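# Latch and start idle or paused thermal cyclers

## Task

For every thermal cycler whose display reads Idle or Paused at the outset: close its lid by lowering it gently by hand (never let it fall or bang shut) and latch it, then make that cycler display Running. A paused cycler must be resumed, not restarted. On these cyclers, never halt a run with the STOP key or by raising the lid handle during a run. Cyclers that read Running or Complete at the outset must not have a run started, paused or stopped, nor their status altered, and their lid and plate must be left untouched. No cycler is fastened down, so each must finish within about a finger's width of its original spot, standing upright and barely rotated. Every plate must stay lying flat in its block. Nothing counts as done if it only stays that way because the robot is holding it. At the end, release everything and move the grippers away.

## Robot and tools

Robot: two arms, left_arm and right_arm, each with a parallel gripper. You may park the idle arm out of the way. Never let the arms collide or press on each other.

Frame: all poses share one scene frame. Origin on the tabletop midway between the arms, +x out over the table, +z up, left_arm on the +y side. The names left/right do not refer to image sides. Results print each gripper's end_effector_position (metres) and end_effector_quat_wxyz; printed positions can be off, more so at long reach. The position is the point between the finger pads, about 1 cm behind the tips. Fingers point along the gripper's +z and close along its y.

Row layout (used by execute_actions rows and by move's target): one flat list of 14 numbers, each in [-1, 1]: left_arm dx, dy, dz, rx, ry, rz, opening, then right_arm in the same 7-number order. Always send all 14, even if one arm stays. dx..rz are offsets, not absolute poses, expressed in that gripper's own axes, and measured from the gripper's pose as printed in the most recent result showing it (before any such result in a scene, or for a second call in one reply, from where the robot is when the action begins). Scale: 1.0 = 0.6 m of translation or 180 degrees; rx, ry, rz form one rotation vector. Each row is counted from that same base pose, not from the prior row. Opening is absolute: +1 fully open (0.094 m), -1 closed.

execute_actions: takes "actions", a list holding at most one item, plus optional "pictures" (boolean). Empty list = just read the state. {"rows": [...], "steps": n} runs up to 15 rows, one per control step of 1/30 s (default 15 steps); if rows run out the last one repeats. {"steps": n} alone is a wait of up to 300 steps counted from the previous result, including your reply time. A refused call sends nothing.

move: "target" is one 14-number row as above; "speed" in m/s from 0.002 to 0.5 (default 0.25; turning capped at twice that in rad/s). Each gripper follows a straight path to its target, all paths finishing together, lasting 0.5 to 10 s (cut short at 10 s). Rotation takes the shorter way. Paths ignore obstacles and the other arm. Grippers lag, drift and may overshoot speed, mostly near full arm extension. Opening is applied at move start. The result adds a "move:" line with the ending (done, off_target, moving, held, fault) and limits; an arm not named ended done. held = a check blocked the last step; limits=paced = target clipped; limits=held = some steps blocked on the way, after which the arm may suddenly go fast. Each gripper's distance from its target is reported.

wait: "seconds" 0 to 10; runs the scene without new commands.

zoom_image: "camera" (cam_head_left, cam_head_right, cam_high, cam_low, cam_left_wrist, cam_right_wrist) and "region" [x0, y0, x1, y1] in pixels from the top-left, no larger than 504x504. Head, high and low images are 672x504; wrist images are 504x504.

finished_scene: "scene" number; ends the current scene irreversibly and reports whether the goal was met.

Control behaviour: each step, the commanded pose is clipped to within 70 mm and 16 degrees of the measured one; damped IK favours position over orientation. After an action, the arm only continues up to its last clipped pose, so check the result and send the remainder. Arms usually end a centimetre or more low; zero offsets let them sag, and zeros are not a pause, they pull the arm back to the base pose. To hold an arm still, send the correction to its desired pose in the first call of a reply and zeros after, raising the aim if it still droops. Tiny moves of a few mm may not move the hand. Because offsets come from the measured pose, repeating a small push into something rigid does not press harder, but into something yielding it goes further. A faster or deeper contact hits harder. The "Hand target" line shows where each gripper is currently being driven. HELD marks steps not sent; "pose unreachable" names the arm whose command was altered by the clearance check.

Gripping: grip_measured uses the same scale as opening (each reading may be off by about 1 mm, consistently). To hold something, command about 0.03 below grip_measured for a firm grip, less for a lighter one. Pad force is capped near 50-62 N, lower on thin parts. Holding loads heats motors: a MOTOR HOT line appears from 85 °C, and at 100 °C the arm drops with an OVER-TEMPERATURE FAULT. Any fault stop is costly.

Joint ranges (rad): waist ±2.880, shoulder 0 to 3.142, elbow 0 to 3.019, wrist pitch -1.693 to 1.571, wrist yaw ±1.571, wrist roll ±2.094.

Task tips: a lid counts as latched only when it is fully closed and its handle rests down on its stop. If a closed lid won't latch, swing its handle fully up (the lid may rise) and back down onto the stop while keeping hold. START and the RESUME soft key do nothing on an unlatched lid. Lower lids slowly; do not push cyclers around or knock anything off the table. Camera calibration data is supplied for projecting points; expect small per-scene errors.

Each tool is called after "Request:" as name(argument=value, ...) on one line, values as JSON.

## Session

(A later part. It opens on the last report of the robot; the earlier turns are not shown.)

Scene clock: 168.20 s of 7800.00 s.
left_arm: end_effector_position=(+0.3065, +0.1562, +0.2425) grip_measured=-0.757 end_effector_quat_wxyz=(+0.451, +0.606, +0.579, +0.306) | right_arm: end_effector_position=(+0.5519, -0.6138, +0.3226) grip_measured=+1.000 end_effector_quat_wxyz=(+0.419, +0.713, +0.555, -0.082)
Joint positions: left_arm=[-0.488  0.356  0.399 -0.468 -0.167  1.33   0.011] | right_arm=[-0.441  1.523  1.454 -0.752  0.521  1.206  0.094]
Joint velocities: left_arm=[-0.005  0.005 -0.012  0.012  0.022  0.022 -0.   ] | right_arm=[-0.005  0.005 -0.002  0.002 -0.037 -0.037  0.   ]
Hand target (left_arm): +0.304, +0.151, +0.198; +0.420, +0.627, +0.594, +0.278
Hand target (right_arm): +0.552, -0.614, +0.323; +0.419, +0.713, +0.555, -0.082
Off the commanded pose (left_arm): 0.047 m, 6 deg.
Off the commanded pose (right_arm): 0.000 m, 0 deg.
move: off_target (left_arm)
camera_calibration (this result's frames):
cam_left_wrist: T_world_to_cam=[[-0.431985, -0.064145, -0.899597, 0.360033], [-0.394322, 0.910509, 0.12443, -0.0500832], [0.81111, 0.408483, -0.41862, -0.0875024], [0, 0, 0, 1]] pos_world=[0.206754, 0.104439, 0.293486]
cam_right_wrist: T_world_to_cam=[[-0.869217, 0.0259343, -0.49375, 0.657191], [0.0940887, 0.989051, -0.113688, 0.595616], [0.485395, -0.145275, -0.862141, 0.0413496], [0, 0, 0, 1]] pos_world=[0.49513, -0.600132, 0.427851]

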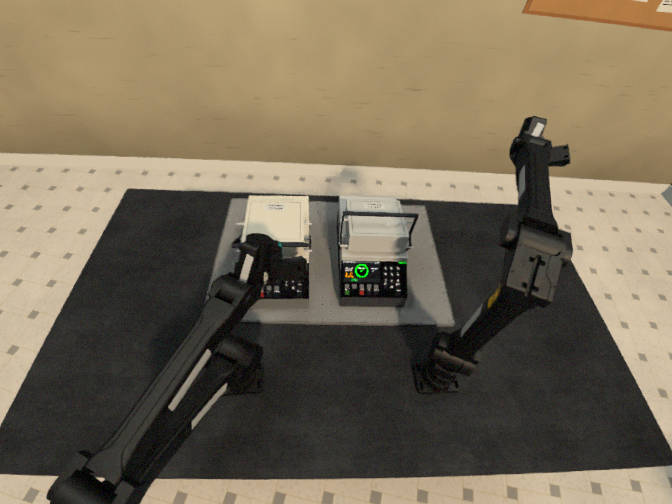

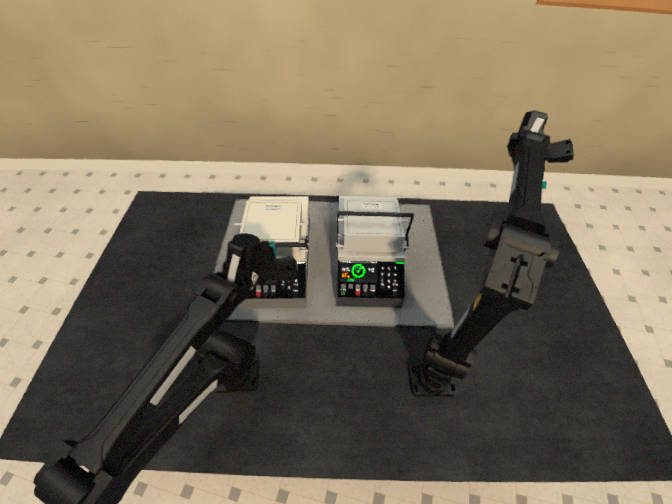

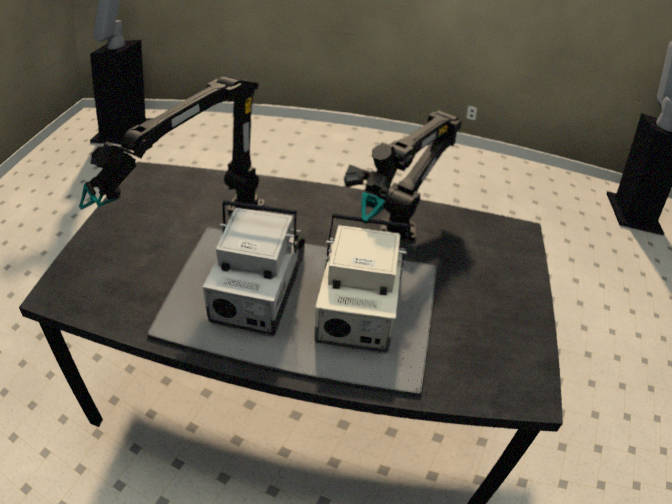

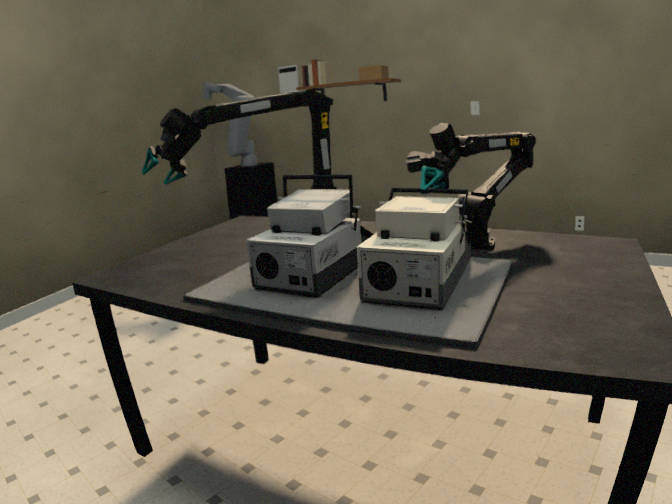

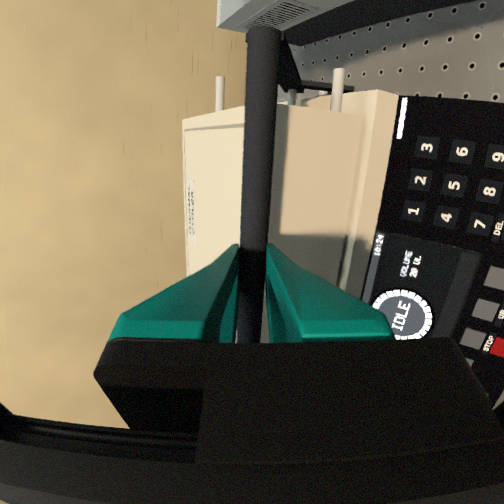

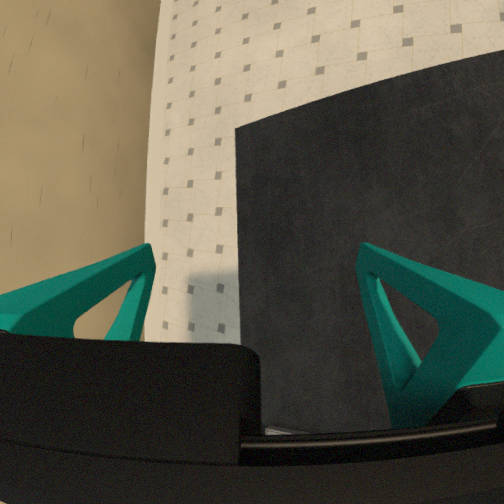

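Request:
move(target=[0,0,0,0.17,0,0,-0.70,0,0,0,0,0,0,1], speed=0.08)

Request:
move(target=[0,-0.07,0.08,0.03,0,0,-0.79,0,0,0,0,0,0,1], speed=0.04)

Scene clock: 177.67 s of 7800.00 s.
left_arm: end_effector_position=(+0.3069, +0.1553, +0.2409) grip_measured=-0.702 end_effector_quat_wxyz=(+0.290, +0.696, +0.640, +0.151) | right_arm: end_effector_position=(+0.5519, -0.6138, +0.3226) grip_measured=+1.000 end_effector_quat_wxyz=(+0.419, +0.713, +0.555, -0.082)
Joint positions: left_arm=[-0.367  0.655  0.706 -0.957  0.046  1.365  0.014] | right_arm=[-0.441  1.523  1.454 -0.752  0.521  1.206  0.094]
Joint velocities: left_arm=[-0.015  0.005 -0.002 -0.022  0.007 -0.022 -0.001] | right_arm=[ 0.005 -0.015 -0.007 -0.017 -0.051  0.037  0.   ]
Hand target (left_arm): +0.307, +0.156, +0.242; +0.276, +0.703, +0.640, +0.142
Hand target (right_arm): +0.552, -0.614, +0.323; +0.419, +0.713, +0.555, -0.082
Off the commanded pose (left_arm): 0.002 m, 2 deg.
Off the commanded pose (right_arm): 0.000 m, 0 deg.
After step 90, 2.83 s passed at rest.
move: done
camera_calibration (this result's frames):
cam_left_wrist: T_world_to_cam=[[-0.806146, 0.0268399, -0.591108, 0.385125], [-0.212769, 0.919006, 0.3319, -0.155968], [0.55214, 0.39333, -0.735142, 0.0699389], [0, 0, 0, 1]] pos_world=[0.238666, 0.10549, 0.330831]
cam_right_wrist: T_world_to_cam=[[-0.869217, 0.0259343, -0.49375, 0.657191], [0.0940887, 0.989051, -0.113688, 0.595616], [0.485395, -0.145275, -0.862141, 0.0413496], [0, 0, 0, 1]] pos_world=[0.49513, -0.600132, 0.427851]

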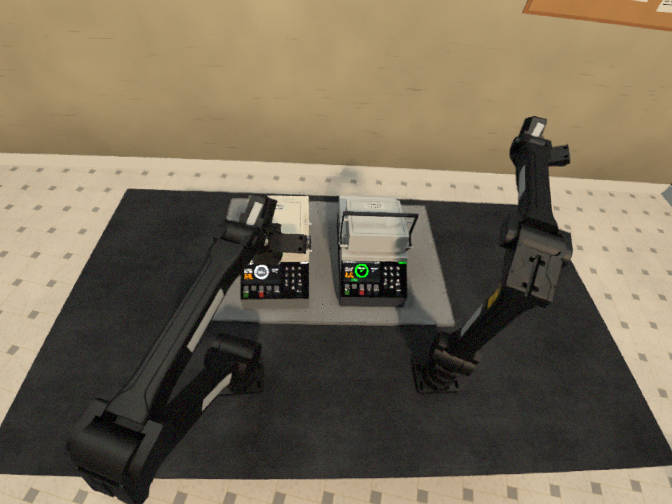

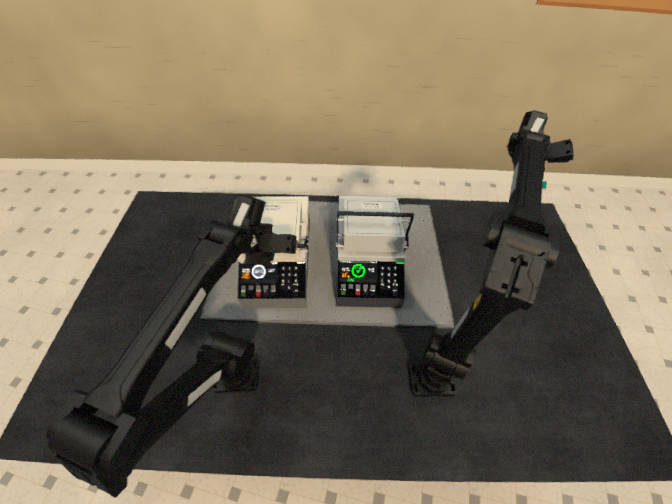

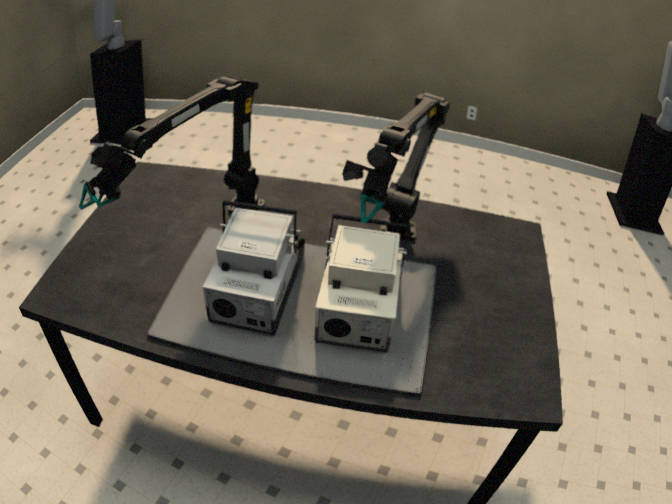

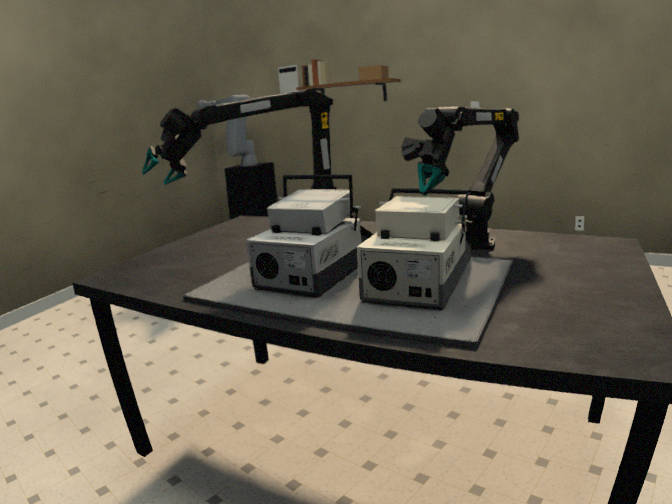

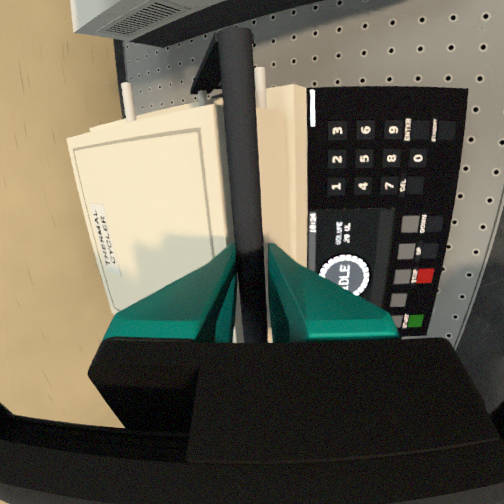

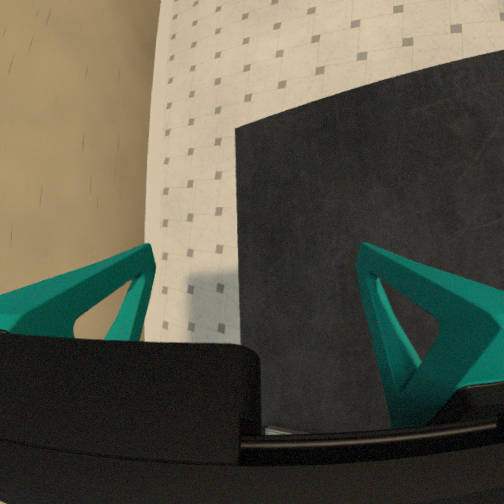

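Scene clock: 179.50 s of 7800.00 s.
left_arm: end_effector_position=(+0.2921, +0.1536, +0.1991) grip_measured=-0.774 end_effector_quat_wxyz=(+0.270, +0.693, +0.656, +0.127) | right_arm: end_effector_position=(+0.5519, -0.6138, +0.3226) grip_measured=+1.000 end_effector_quat_wxyz=(+0.419, +0.713, +0.555, -0.082)
Joint positions: left_arm=[-0.387  0.648  0.617 -0.935  0.046  1.317  0.011] | right_arm=[-0.441  1.523  1.454 -0.752  0.521  1.206  0.094]
Joint velocities: left_arm=[-0.005 -0.005 -0.007 -0.012 -0.022  0.022  0.001] | right_arm=[-0.015 -0.015 -0.012 -0.017 -0.007 -0.037  0.   ]
Hand target (left_arm): +0.299, +0.147, +0.179; +0.257, +0.708, +0.646, +0.120
Hand target (right_arm): +0.552, -0.614, +0.323; +0.419, +0.713, +0.555, -0.082
Off the commanded pose (left_arm): 0.024 m, 3 deg.
Off the commanded pose (right_arm): 0.000 m, 0 deg.
move: off_target (left_arm)
camera_calibration (this result's frames):
cam_left_wrist: T_world_to_cam=[[-0.844523, 0.00599645, -0.535486, 0.351831], [-0.207147, 0.918441, 0.33698, -0.146232], [0.493833, 0.395512, -0.774402, 0.072647], [0, 0, 0, 1]] pos_world=[0.230962, 0.103463, 0.293936]
cam_right_wrist: T_world_to_cam=[[-0.869217, 0.0259343, -0.49375, 0.657191], [0.0940887, 0.989051, -0.113688, 0.595616], [0.485395, -0.145275, -0.862141, 0.0413496], [0, 0, 0, 1]] pos_world=[0.49513, -0.600132, 0.427851]

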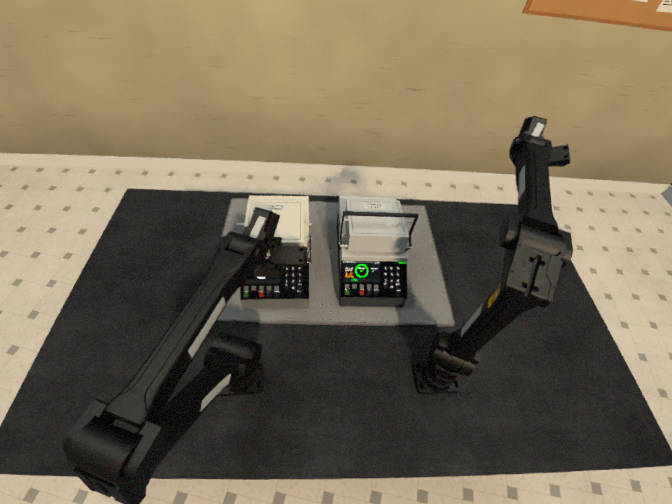

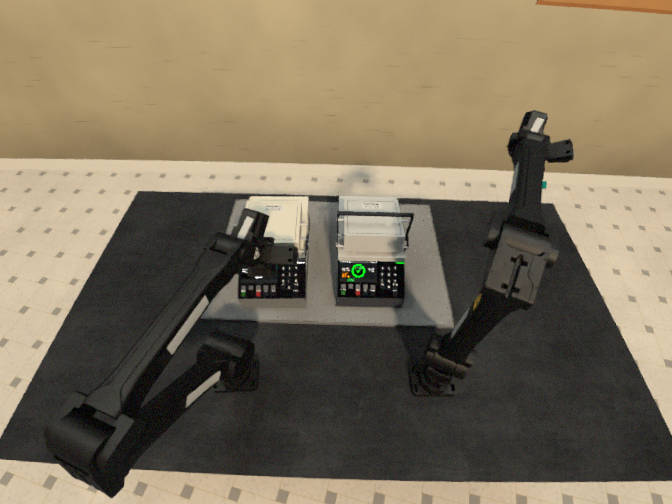

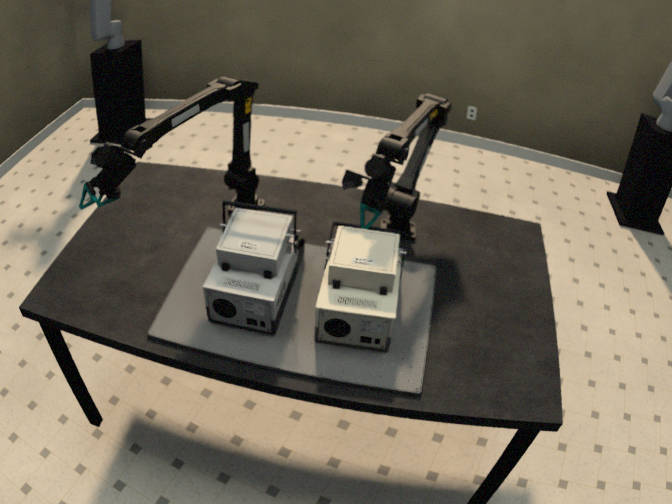

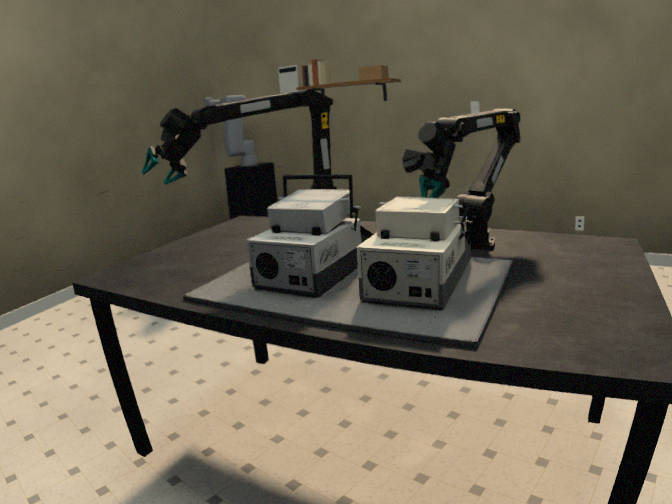

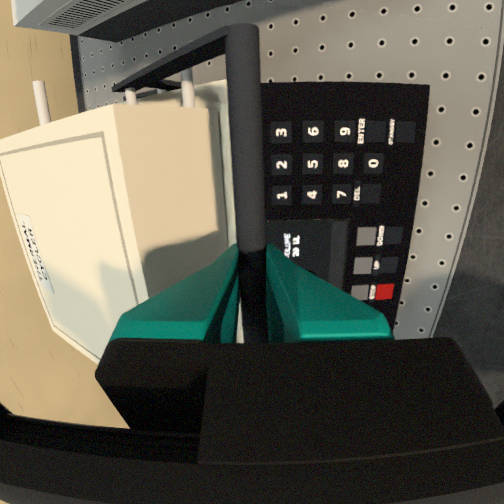

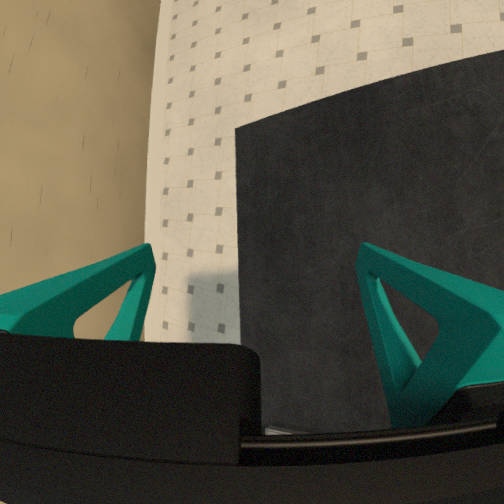

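Worked. More down.

Request:
move(target=[0,-0.03,0.07,0.02,0,0,-0.79,0,0,0,0,0,0,1], speed=0.03)

Request:
move(target=[0,0,0,0,0,0,-0.3,0,0,0,0,0,0,1])

Request:
move(target=[0,-0.03,-0.13,0,0,0,-0.3,0,0,0,0,0,0,1], speed=0.1)

Scene clock: 189.47 s of 7800.00 s.
left_arm: end_effector_position=(+0.2918, +0.1536, +0.1982) grip_measured=-0.774 end_effector_quat_wxyz=(+0.274, +0.688, +0.660, +0.126) | right_arm: end_effector_position=(+0.5519, -0.6138, +0.3226) grip_measured=+1.000 end_effector_quat_wxyz=(+0.419, +0.713, +0.555, -0.082)
Joint positions: left_arm=[-0.387  0.642  0.61  -0.927  0.046  1.303  0.011] | right_arm=[-0.441  1.523  1.454 -0.752  0.521  1.206  0.094]
Joint velocities: left_arm=[ 0.005 -0.015  0.017 -0.012  0.007  0.037 -0.   ] | right_arm=[-0.024 -0.005  0.012  0.002  0.037  0.007  0.   ]
Hand target (left_arm): +0.293, +0.148, +0.158; +0.248, +0.701, +0.660, +0.105
Hand target (right_arm): +0.552, -0.614, +0.323; +0.419, +0.713, +0.555, -0.082
Off the commanded pose (left_arm): 0.045 m, 4 deg.
Off the commanded pose (right_arm): 0.000 m, 0 deg.
After step 90, 5.20 s passed at rest.
move: off_target (left_arm)
camera_calibration (this result's frames):
cam_left_wrist: T_world_to_cam=[[-0.842457, -0.00928344, -0.538684, 0.353509], [-0.219136, 0.919313, 0.326868, -0.140641], [0.492185, 0.393417, -0.776516, 0.0733254], [0, 0, 0, 1]] pos_world=[0.230907, 0.103728, 0.293339]
cam_right_wrist: T_world_to_cam=[[-0.869217, 0.0259343, -0.49375, 0.657191], [0.0940887, 0.989051, -0.113688, 0.595616], [0.485395, -0.145275, -0.862141, 0.0413496], [0, 0, 0, 1]] pos_world=[0.49513, -0.600132, 0.427851]

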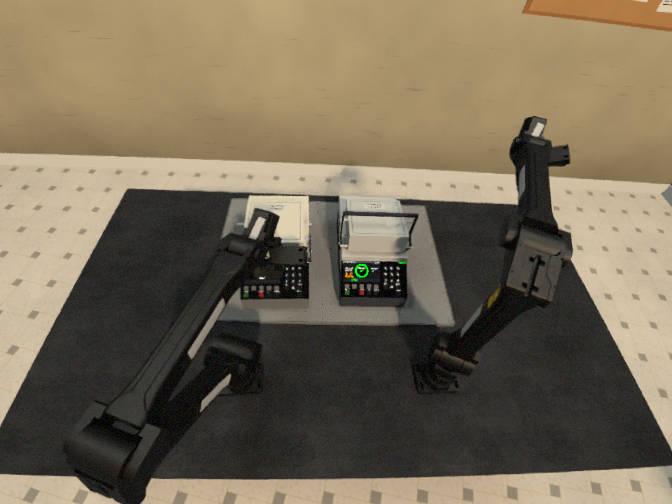

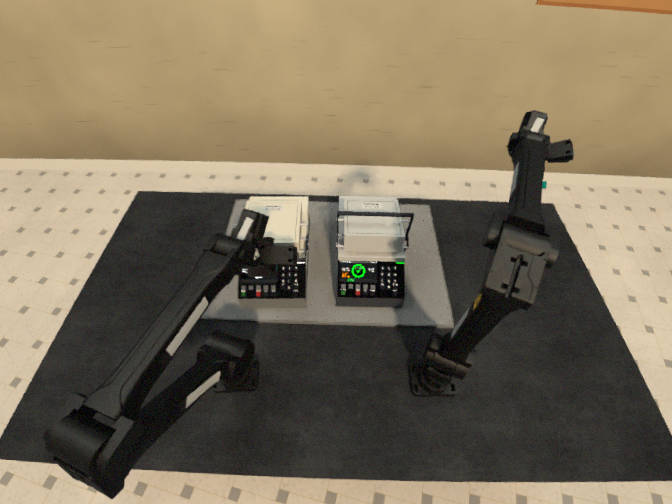

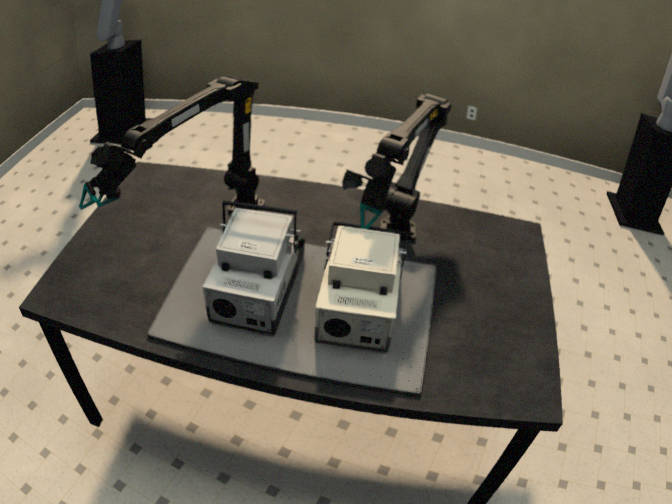

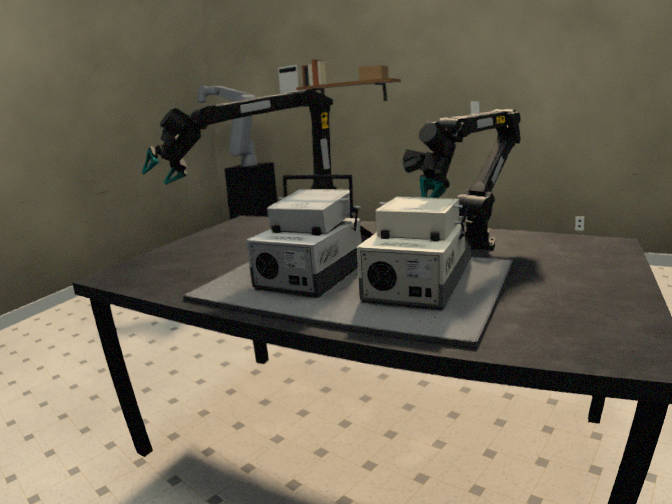

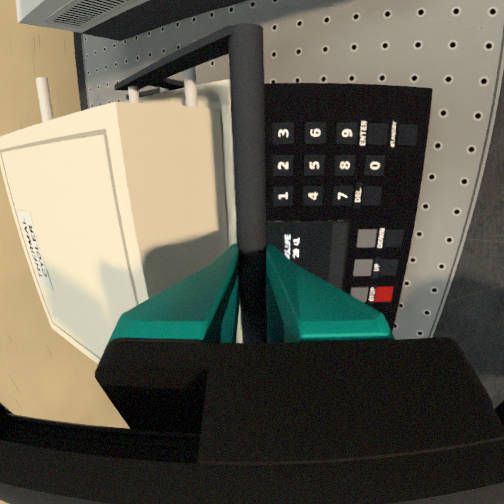

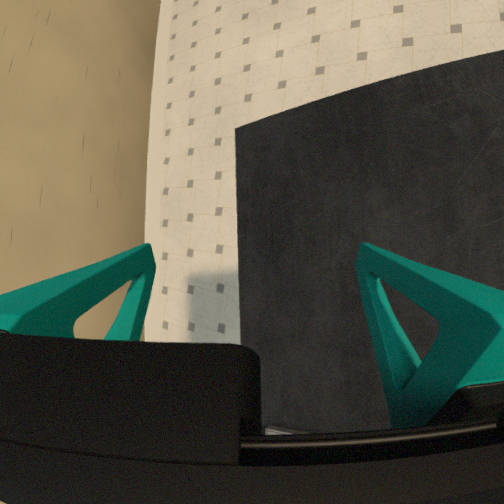

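Scene clock: 189.97 s of 7800.00 s.
left_arm: end_effector_position=(+0.2904, +0.1541, +0.1959) grip_measured=-0.303 end_effector_quat_wxyz=(+0.273, +0.688, +0.661, +0.126) | right_arm: end_effector_position=(+0.5519, -0.6138, +0.3226) grip_measured=+1.000 end_effector_quat_wxyz=(+0.419, +0.713, +0.555, -0.082)
Joint positions: left_arm=[-0.387  0.639  0.604 -0.927  0.045  1.303  0.033] | right_arm=[-0.441  1.523  1.454 -0.752  0.521  1.206  0.094]
Joint velocities: left_arm=[ 0.005 -0.015  0.002 -0.007 -0.022 -0.022  0.   ] | right_arm=[-0.005 -0.005  0.002  0.012  0.007  0.051  0.   ]
Hand target (left_arm): +0.292, +0.154, +0.198; +0.274, +0.688, +0.660, +0.126
Hand target (right_arm): +0.552, -0.614, +0.323; +0.419, +0.713, +0.555, -0.082
Off the commanded pose (left_arm): 0.003 m, 0 deg.
Off the commanded pose (right_arm): 0.000 m, 0 deg.
move: done
camera_calibration (this result's frames):
cam_left_wrist: T_world_to_cam=[[-0.84373, -0.0089139, -0.536694, 0.350993], [-0.218759, 0.918768, 0.328649, -0.1411], [0.490168, 0.394698, -0.777142, 0.0725268], [0, 0, 0, 1]] pos_world=[0.229726, 0.10414, 0.291112]
cam_right_wrist: T_world_to_cam=[[-0.869217, 0.0259343, -0.49375, 0.657191], [0.0940887, 0.989051, -0.113688, 0.595616], [0.485395, -0.145275, -0.862141, 0.0413496], [0, 0, 0, 1]] pos_world=[0.49513, -0.600132, 0.427851]

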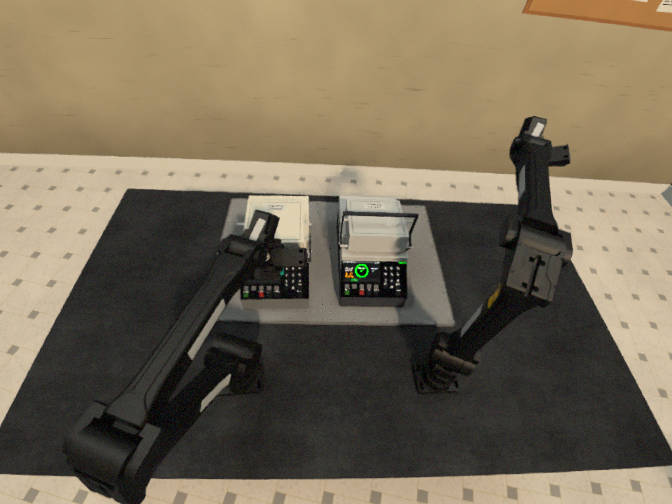

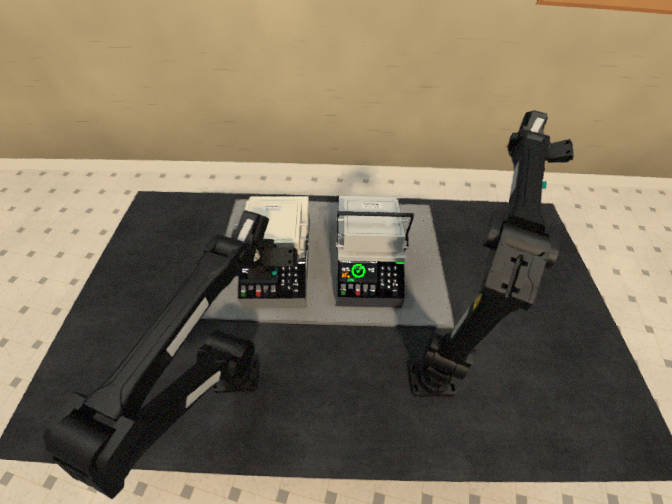

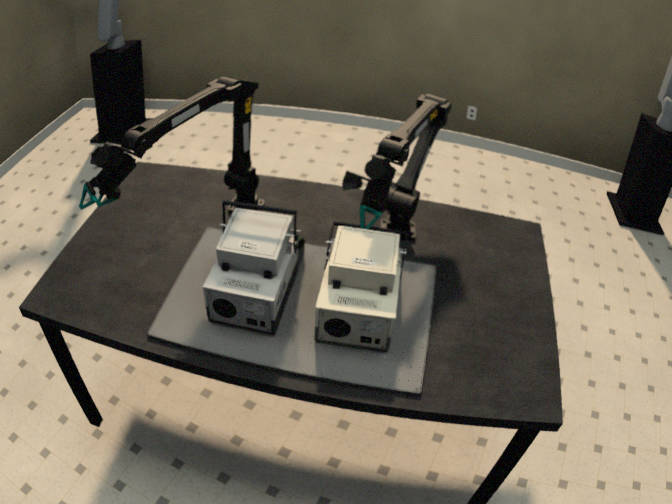

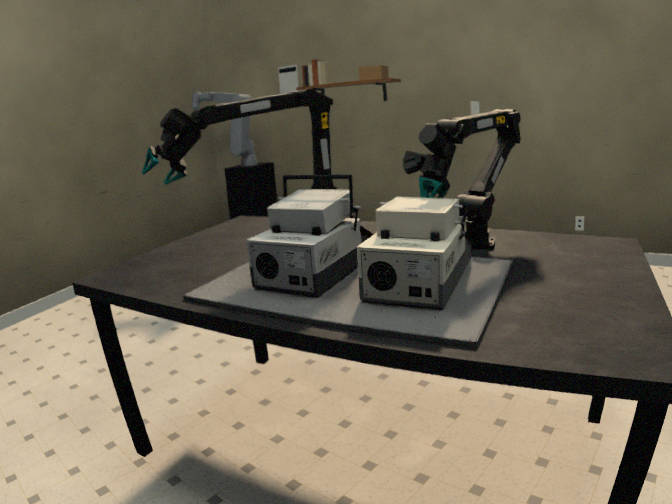

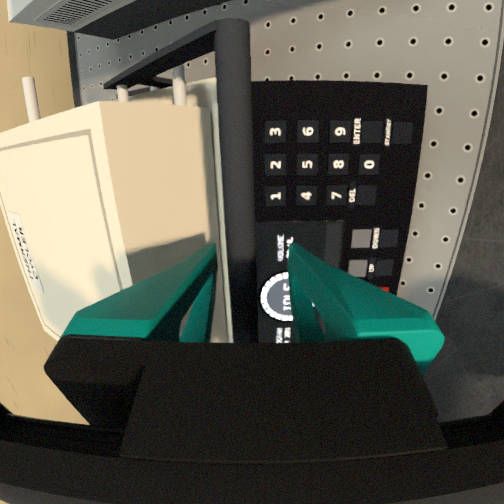

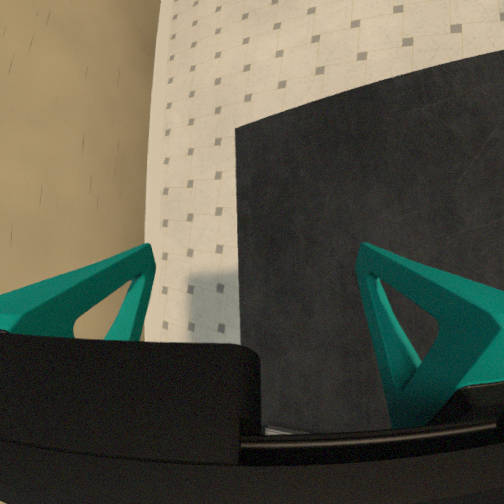

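Scene clock: 191.17 s of 7800.00 s.
left_arm: end_effector_position=(+0.2287, +0.1726, +0.2206) grip_measured=-0.301 end_effector_quat_wxyz=(+0.251, +0.693, +0.665, +0.116) | right_arm: end_effector_position=(+0.5519, -0.6138, +0.3226) grip_measured=+1.000 end_effector_quat_wxyz=(+0.419, +0.713, +0.555, -0.082)
Joint positions: left_arm=[-0.393  0.451  0.641 -1.201  0.04   1.302  0.033] | right_arm=[-0.441  1.523  1.454 -0.752  0.521  1.206  0.094]
Joint velocities: left_arm=[-0.005  0.005 -0.002  0.007 -0.022  0.037  0.   ] | right_arm=[-0.005  0.005  0.012  0.002 -0.007 -0.007  0.   ]
Hand target (left_arm): +0.232, +0.170, +0.249; +0.273, +0.688, +0.661, +0.125
Hand target (right_arm): +0.552, -0.614, +0.323; +0.419, +0.713, +0.555, -0.082
Off the commanded pose (left_arm): 0.030 m, 3 deg.
Off the commanded pose (right_arm): 0.000 m, 0 deg.
move: off_target (left_arm)
camera_calibration (this result's frames):
cam_left_wrist: T_world_to_cam=[[-0.867289, 0.00158296, -0.497803, 0.307376], [-0.202069, 0.912785, 0.354953, -0.188262], [0.454949, 0.408437, -0.791328, 0.123408], [0, 0, 0, 1]] pos_world=[0.172397, 0.120952, 0.317493]
cam_right_wrist: T_world_to_cam=[[-0.869217, 0.0259343, -0.49375, 0.657191], [0.0940887, 0.989051, -0.113688, 0.595616], [0.485395, -0.145275, -0.862141, 0.0413496], [0, 0, 0, 1]] pos_world=[0.49513, -0.600132, 0.427851]

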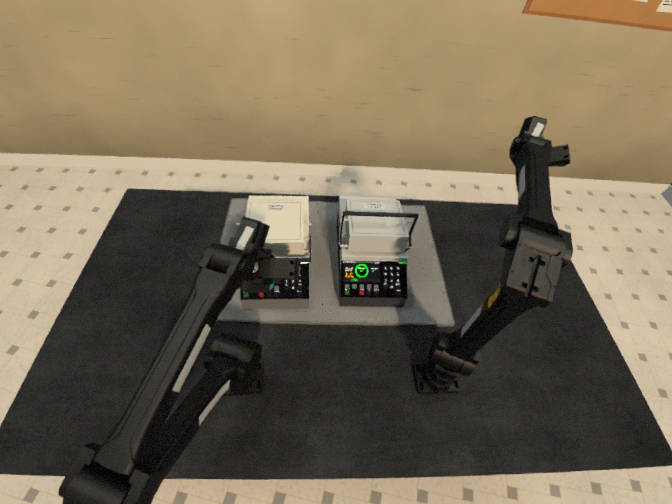

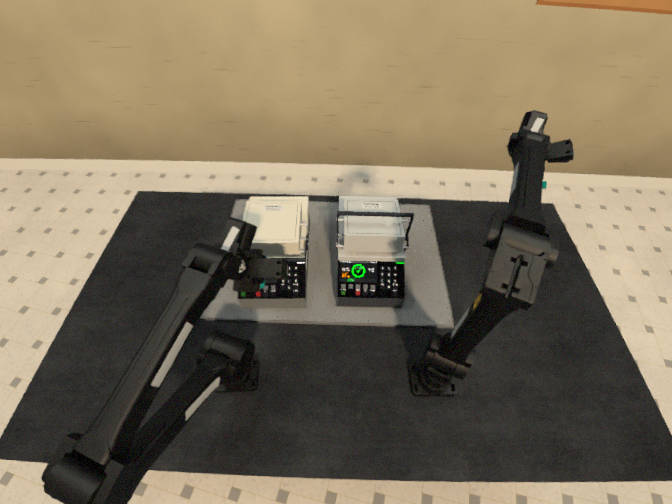

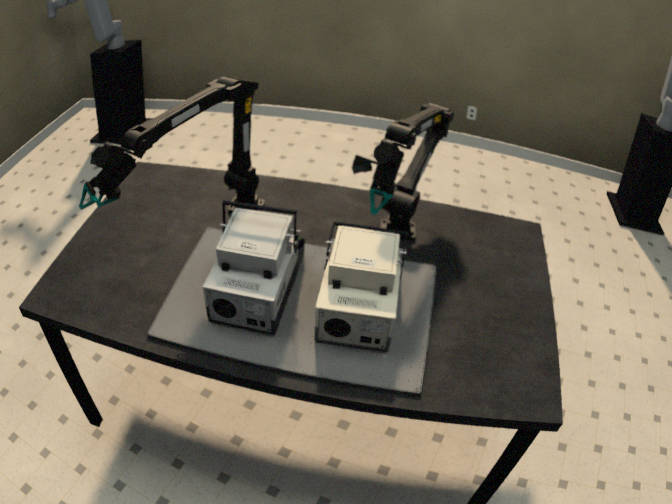

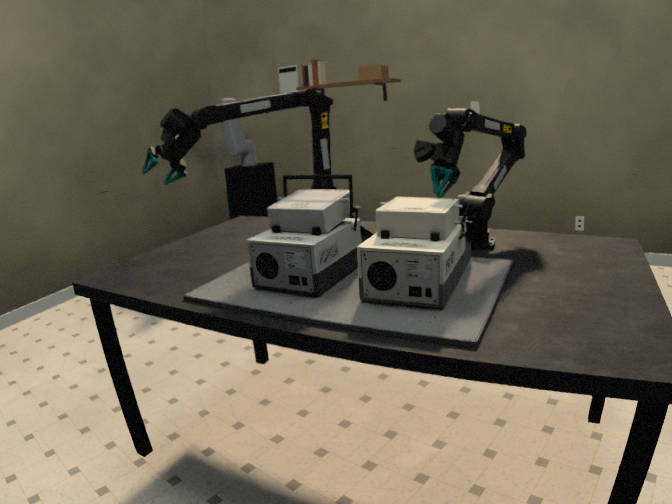

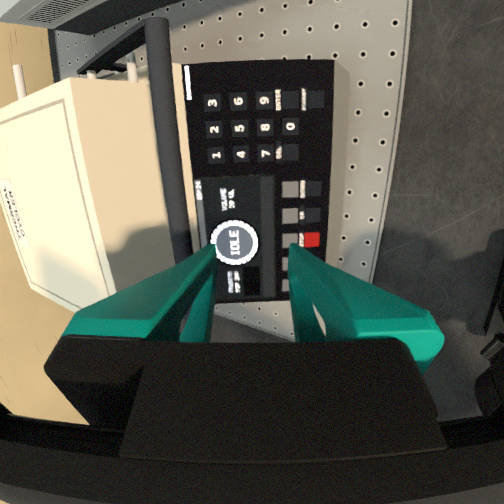

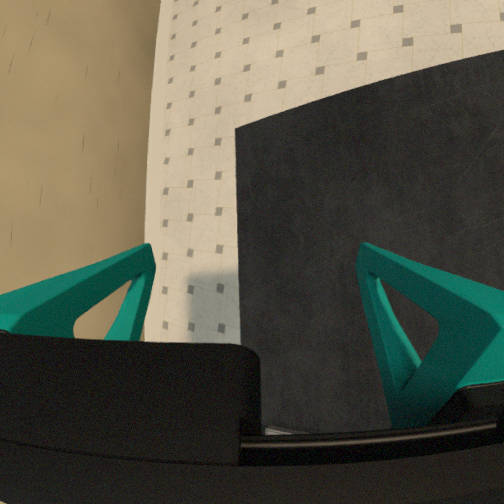

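Request:
move(target=[0.18,-0.085,0.07,0,0,0,-1,0,0,0,0,0,0,1], speed=0.1)

Scene clock: 206.03 s of 7800.00 s.
left_arm: end_effector_position=(+0.2108, +0.2673, +0.1399) grip_measured=-0.997 end_effector_quat_wxyz=(+0.245, +0.693, +0.669, +0.115) | right_arm: end_effector_position=(+0.5519, -0.6138, +0.3226) grip_measured=+1.000 end_effector_quat_wxyz=(+0.419, +0.713, +0.555, -0.082)
Joint positions: left_arm=[ 0.408  0.439  0.446 -1.201  0.408  2.028  0.   ] | right_arm=[-0.441  1.523  1.454 -0.752  0.521  1.206  0.094]
Joint velocities: left_arm=[ 0.005 -0.005 -0.002  0.007  0.051  0.037 -0.   ] | right_arm=[-0.024  0.005 -0.032  0.012 -0.007 -0.022  0.   ]
Hand target (left_arm): +0.216, +0.271, +0.142; +0.247, +0.695, +0.664, +0.124
Hand target (right_arm): +0.552, -0.614, +0.323; +0.419, +0.713, +0.555, -0.082
Off the commanded pose (left_arm): 0.005 m, 1 deg.
Off the commanded pose (right_arm): 0.000 m, 0 deg.
After step 90, 9.97 s passed at rest.
move: done
camera_calibration (this result's frames):
cam_left_wrist: T_world_to_cam=[[-0.873361, -0.00163455, -0.487071, 0.252163], [-0.204125, 0.909171, 0.362962, -0.249333], [0.442238, 0.41642, -0.794368, 0.0300036], [0, 0, 0, 1]] pos_world=[0.156066, 0.214604, 0.237154]
cam_right_wrist: T_world_to_cam=[[-0.869217, 0.0259343, -0.49375, 0.657191], [0.0940887, 0.989051, -0.113688, 0.595616], [0.485395, -0.145275, -0.862141, 0.0413496], [0, 0, 0, 1]] pos_world=[0.49513, -0.600132, 0.427851]

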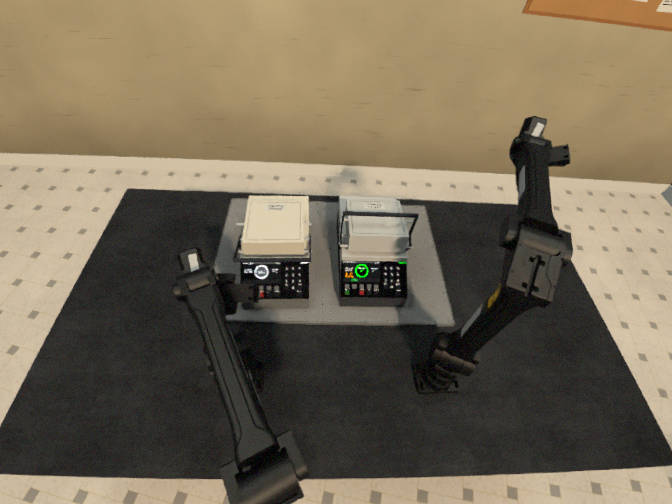

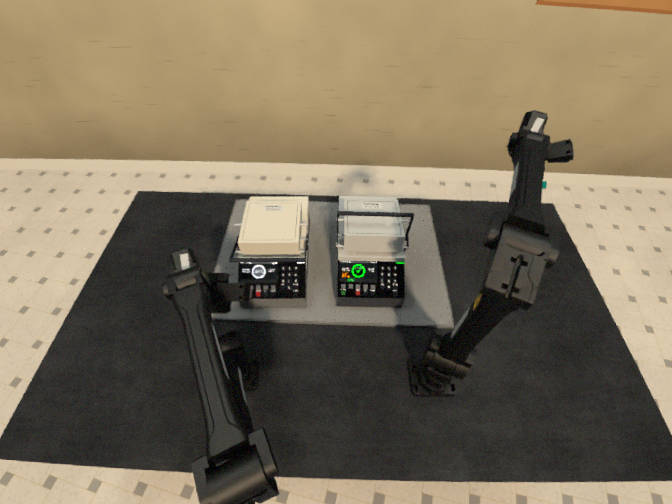

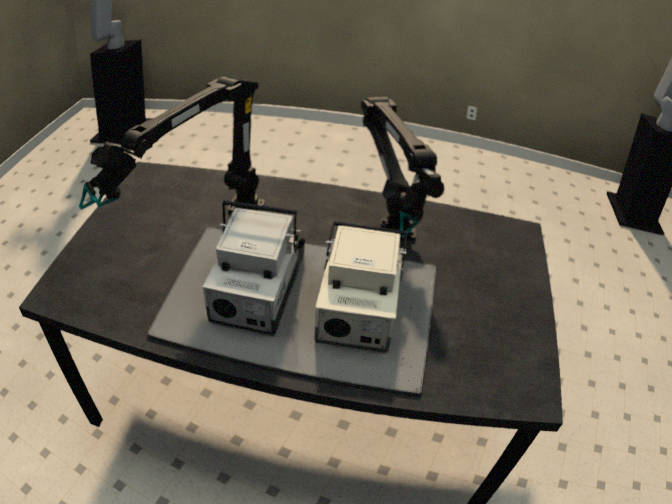

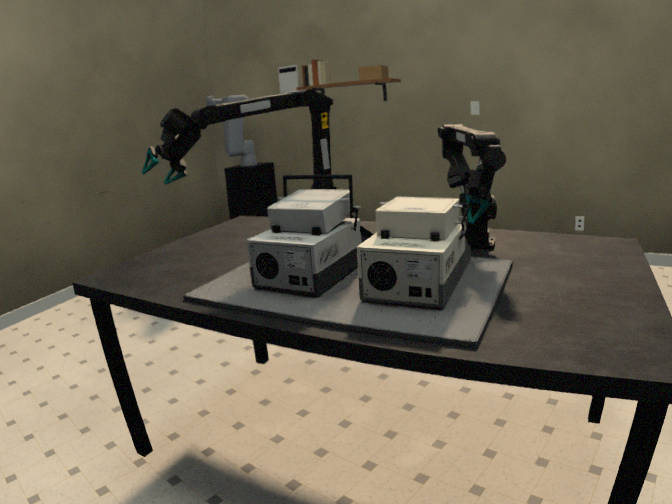

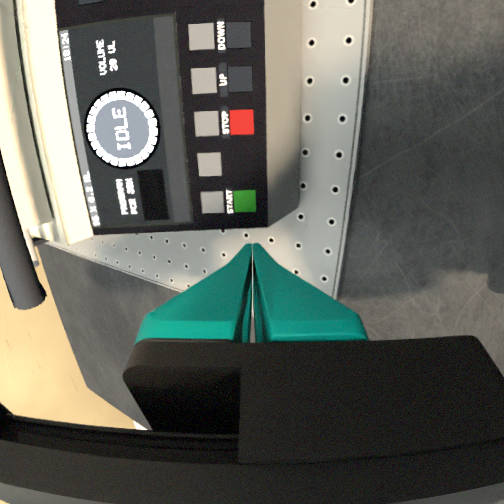

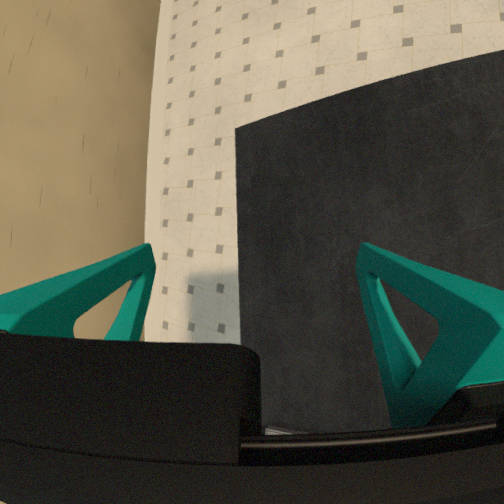

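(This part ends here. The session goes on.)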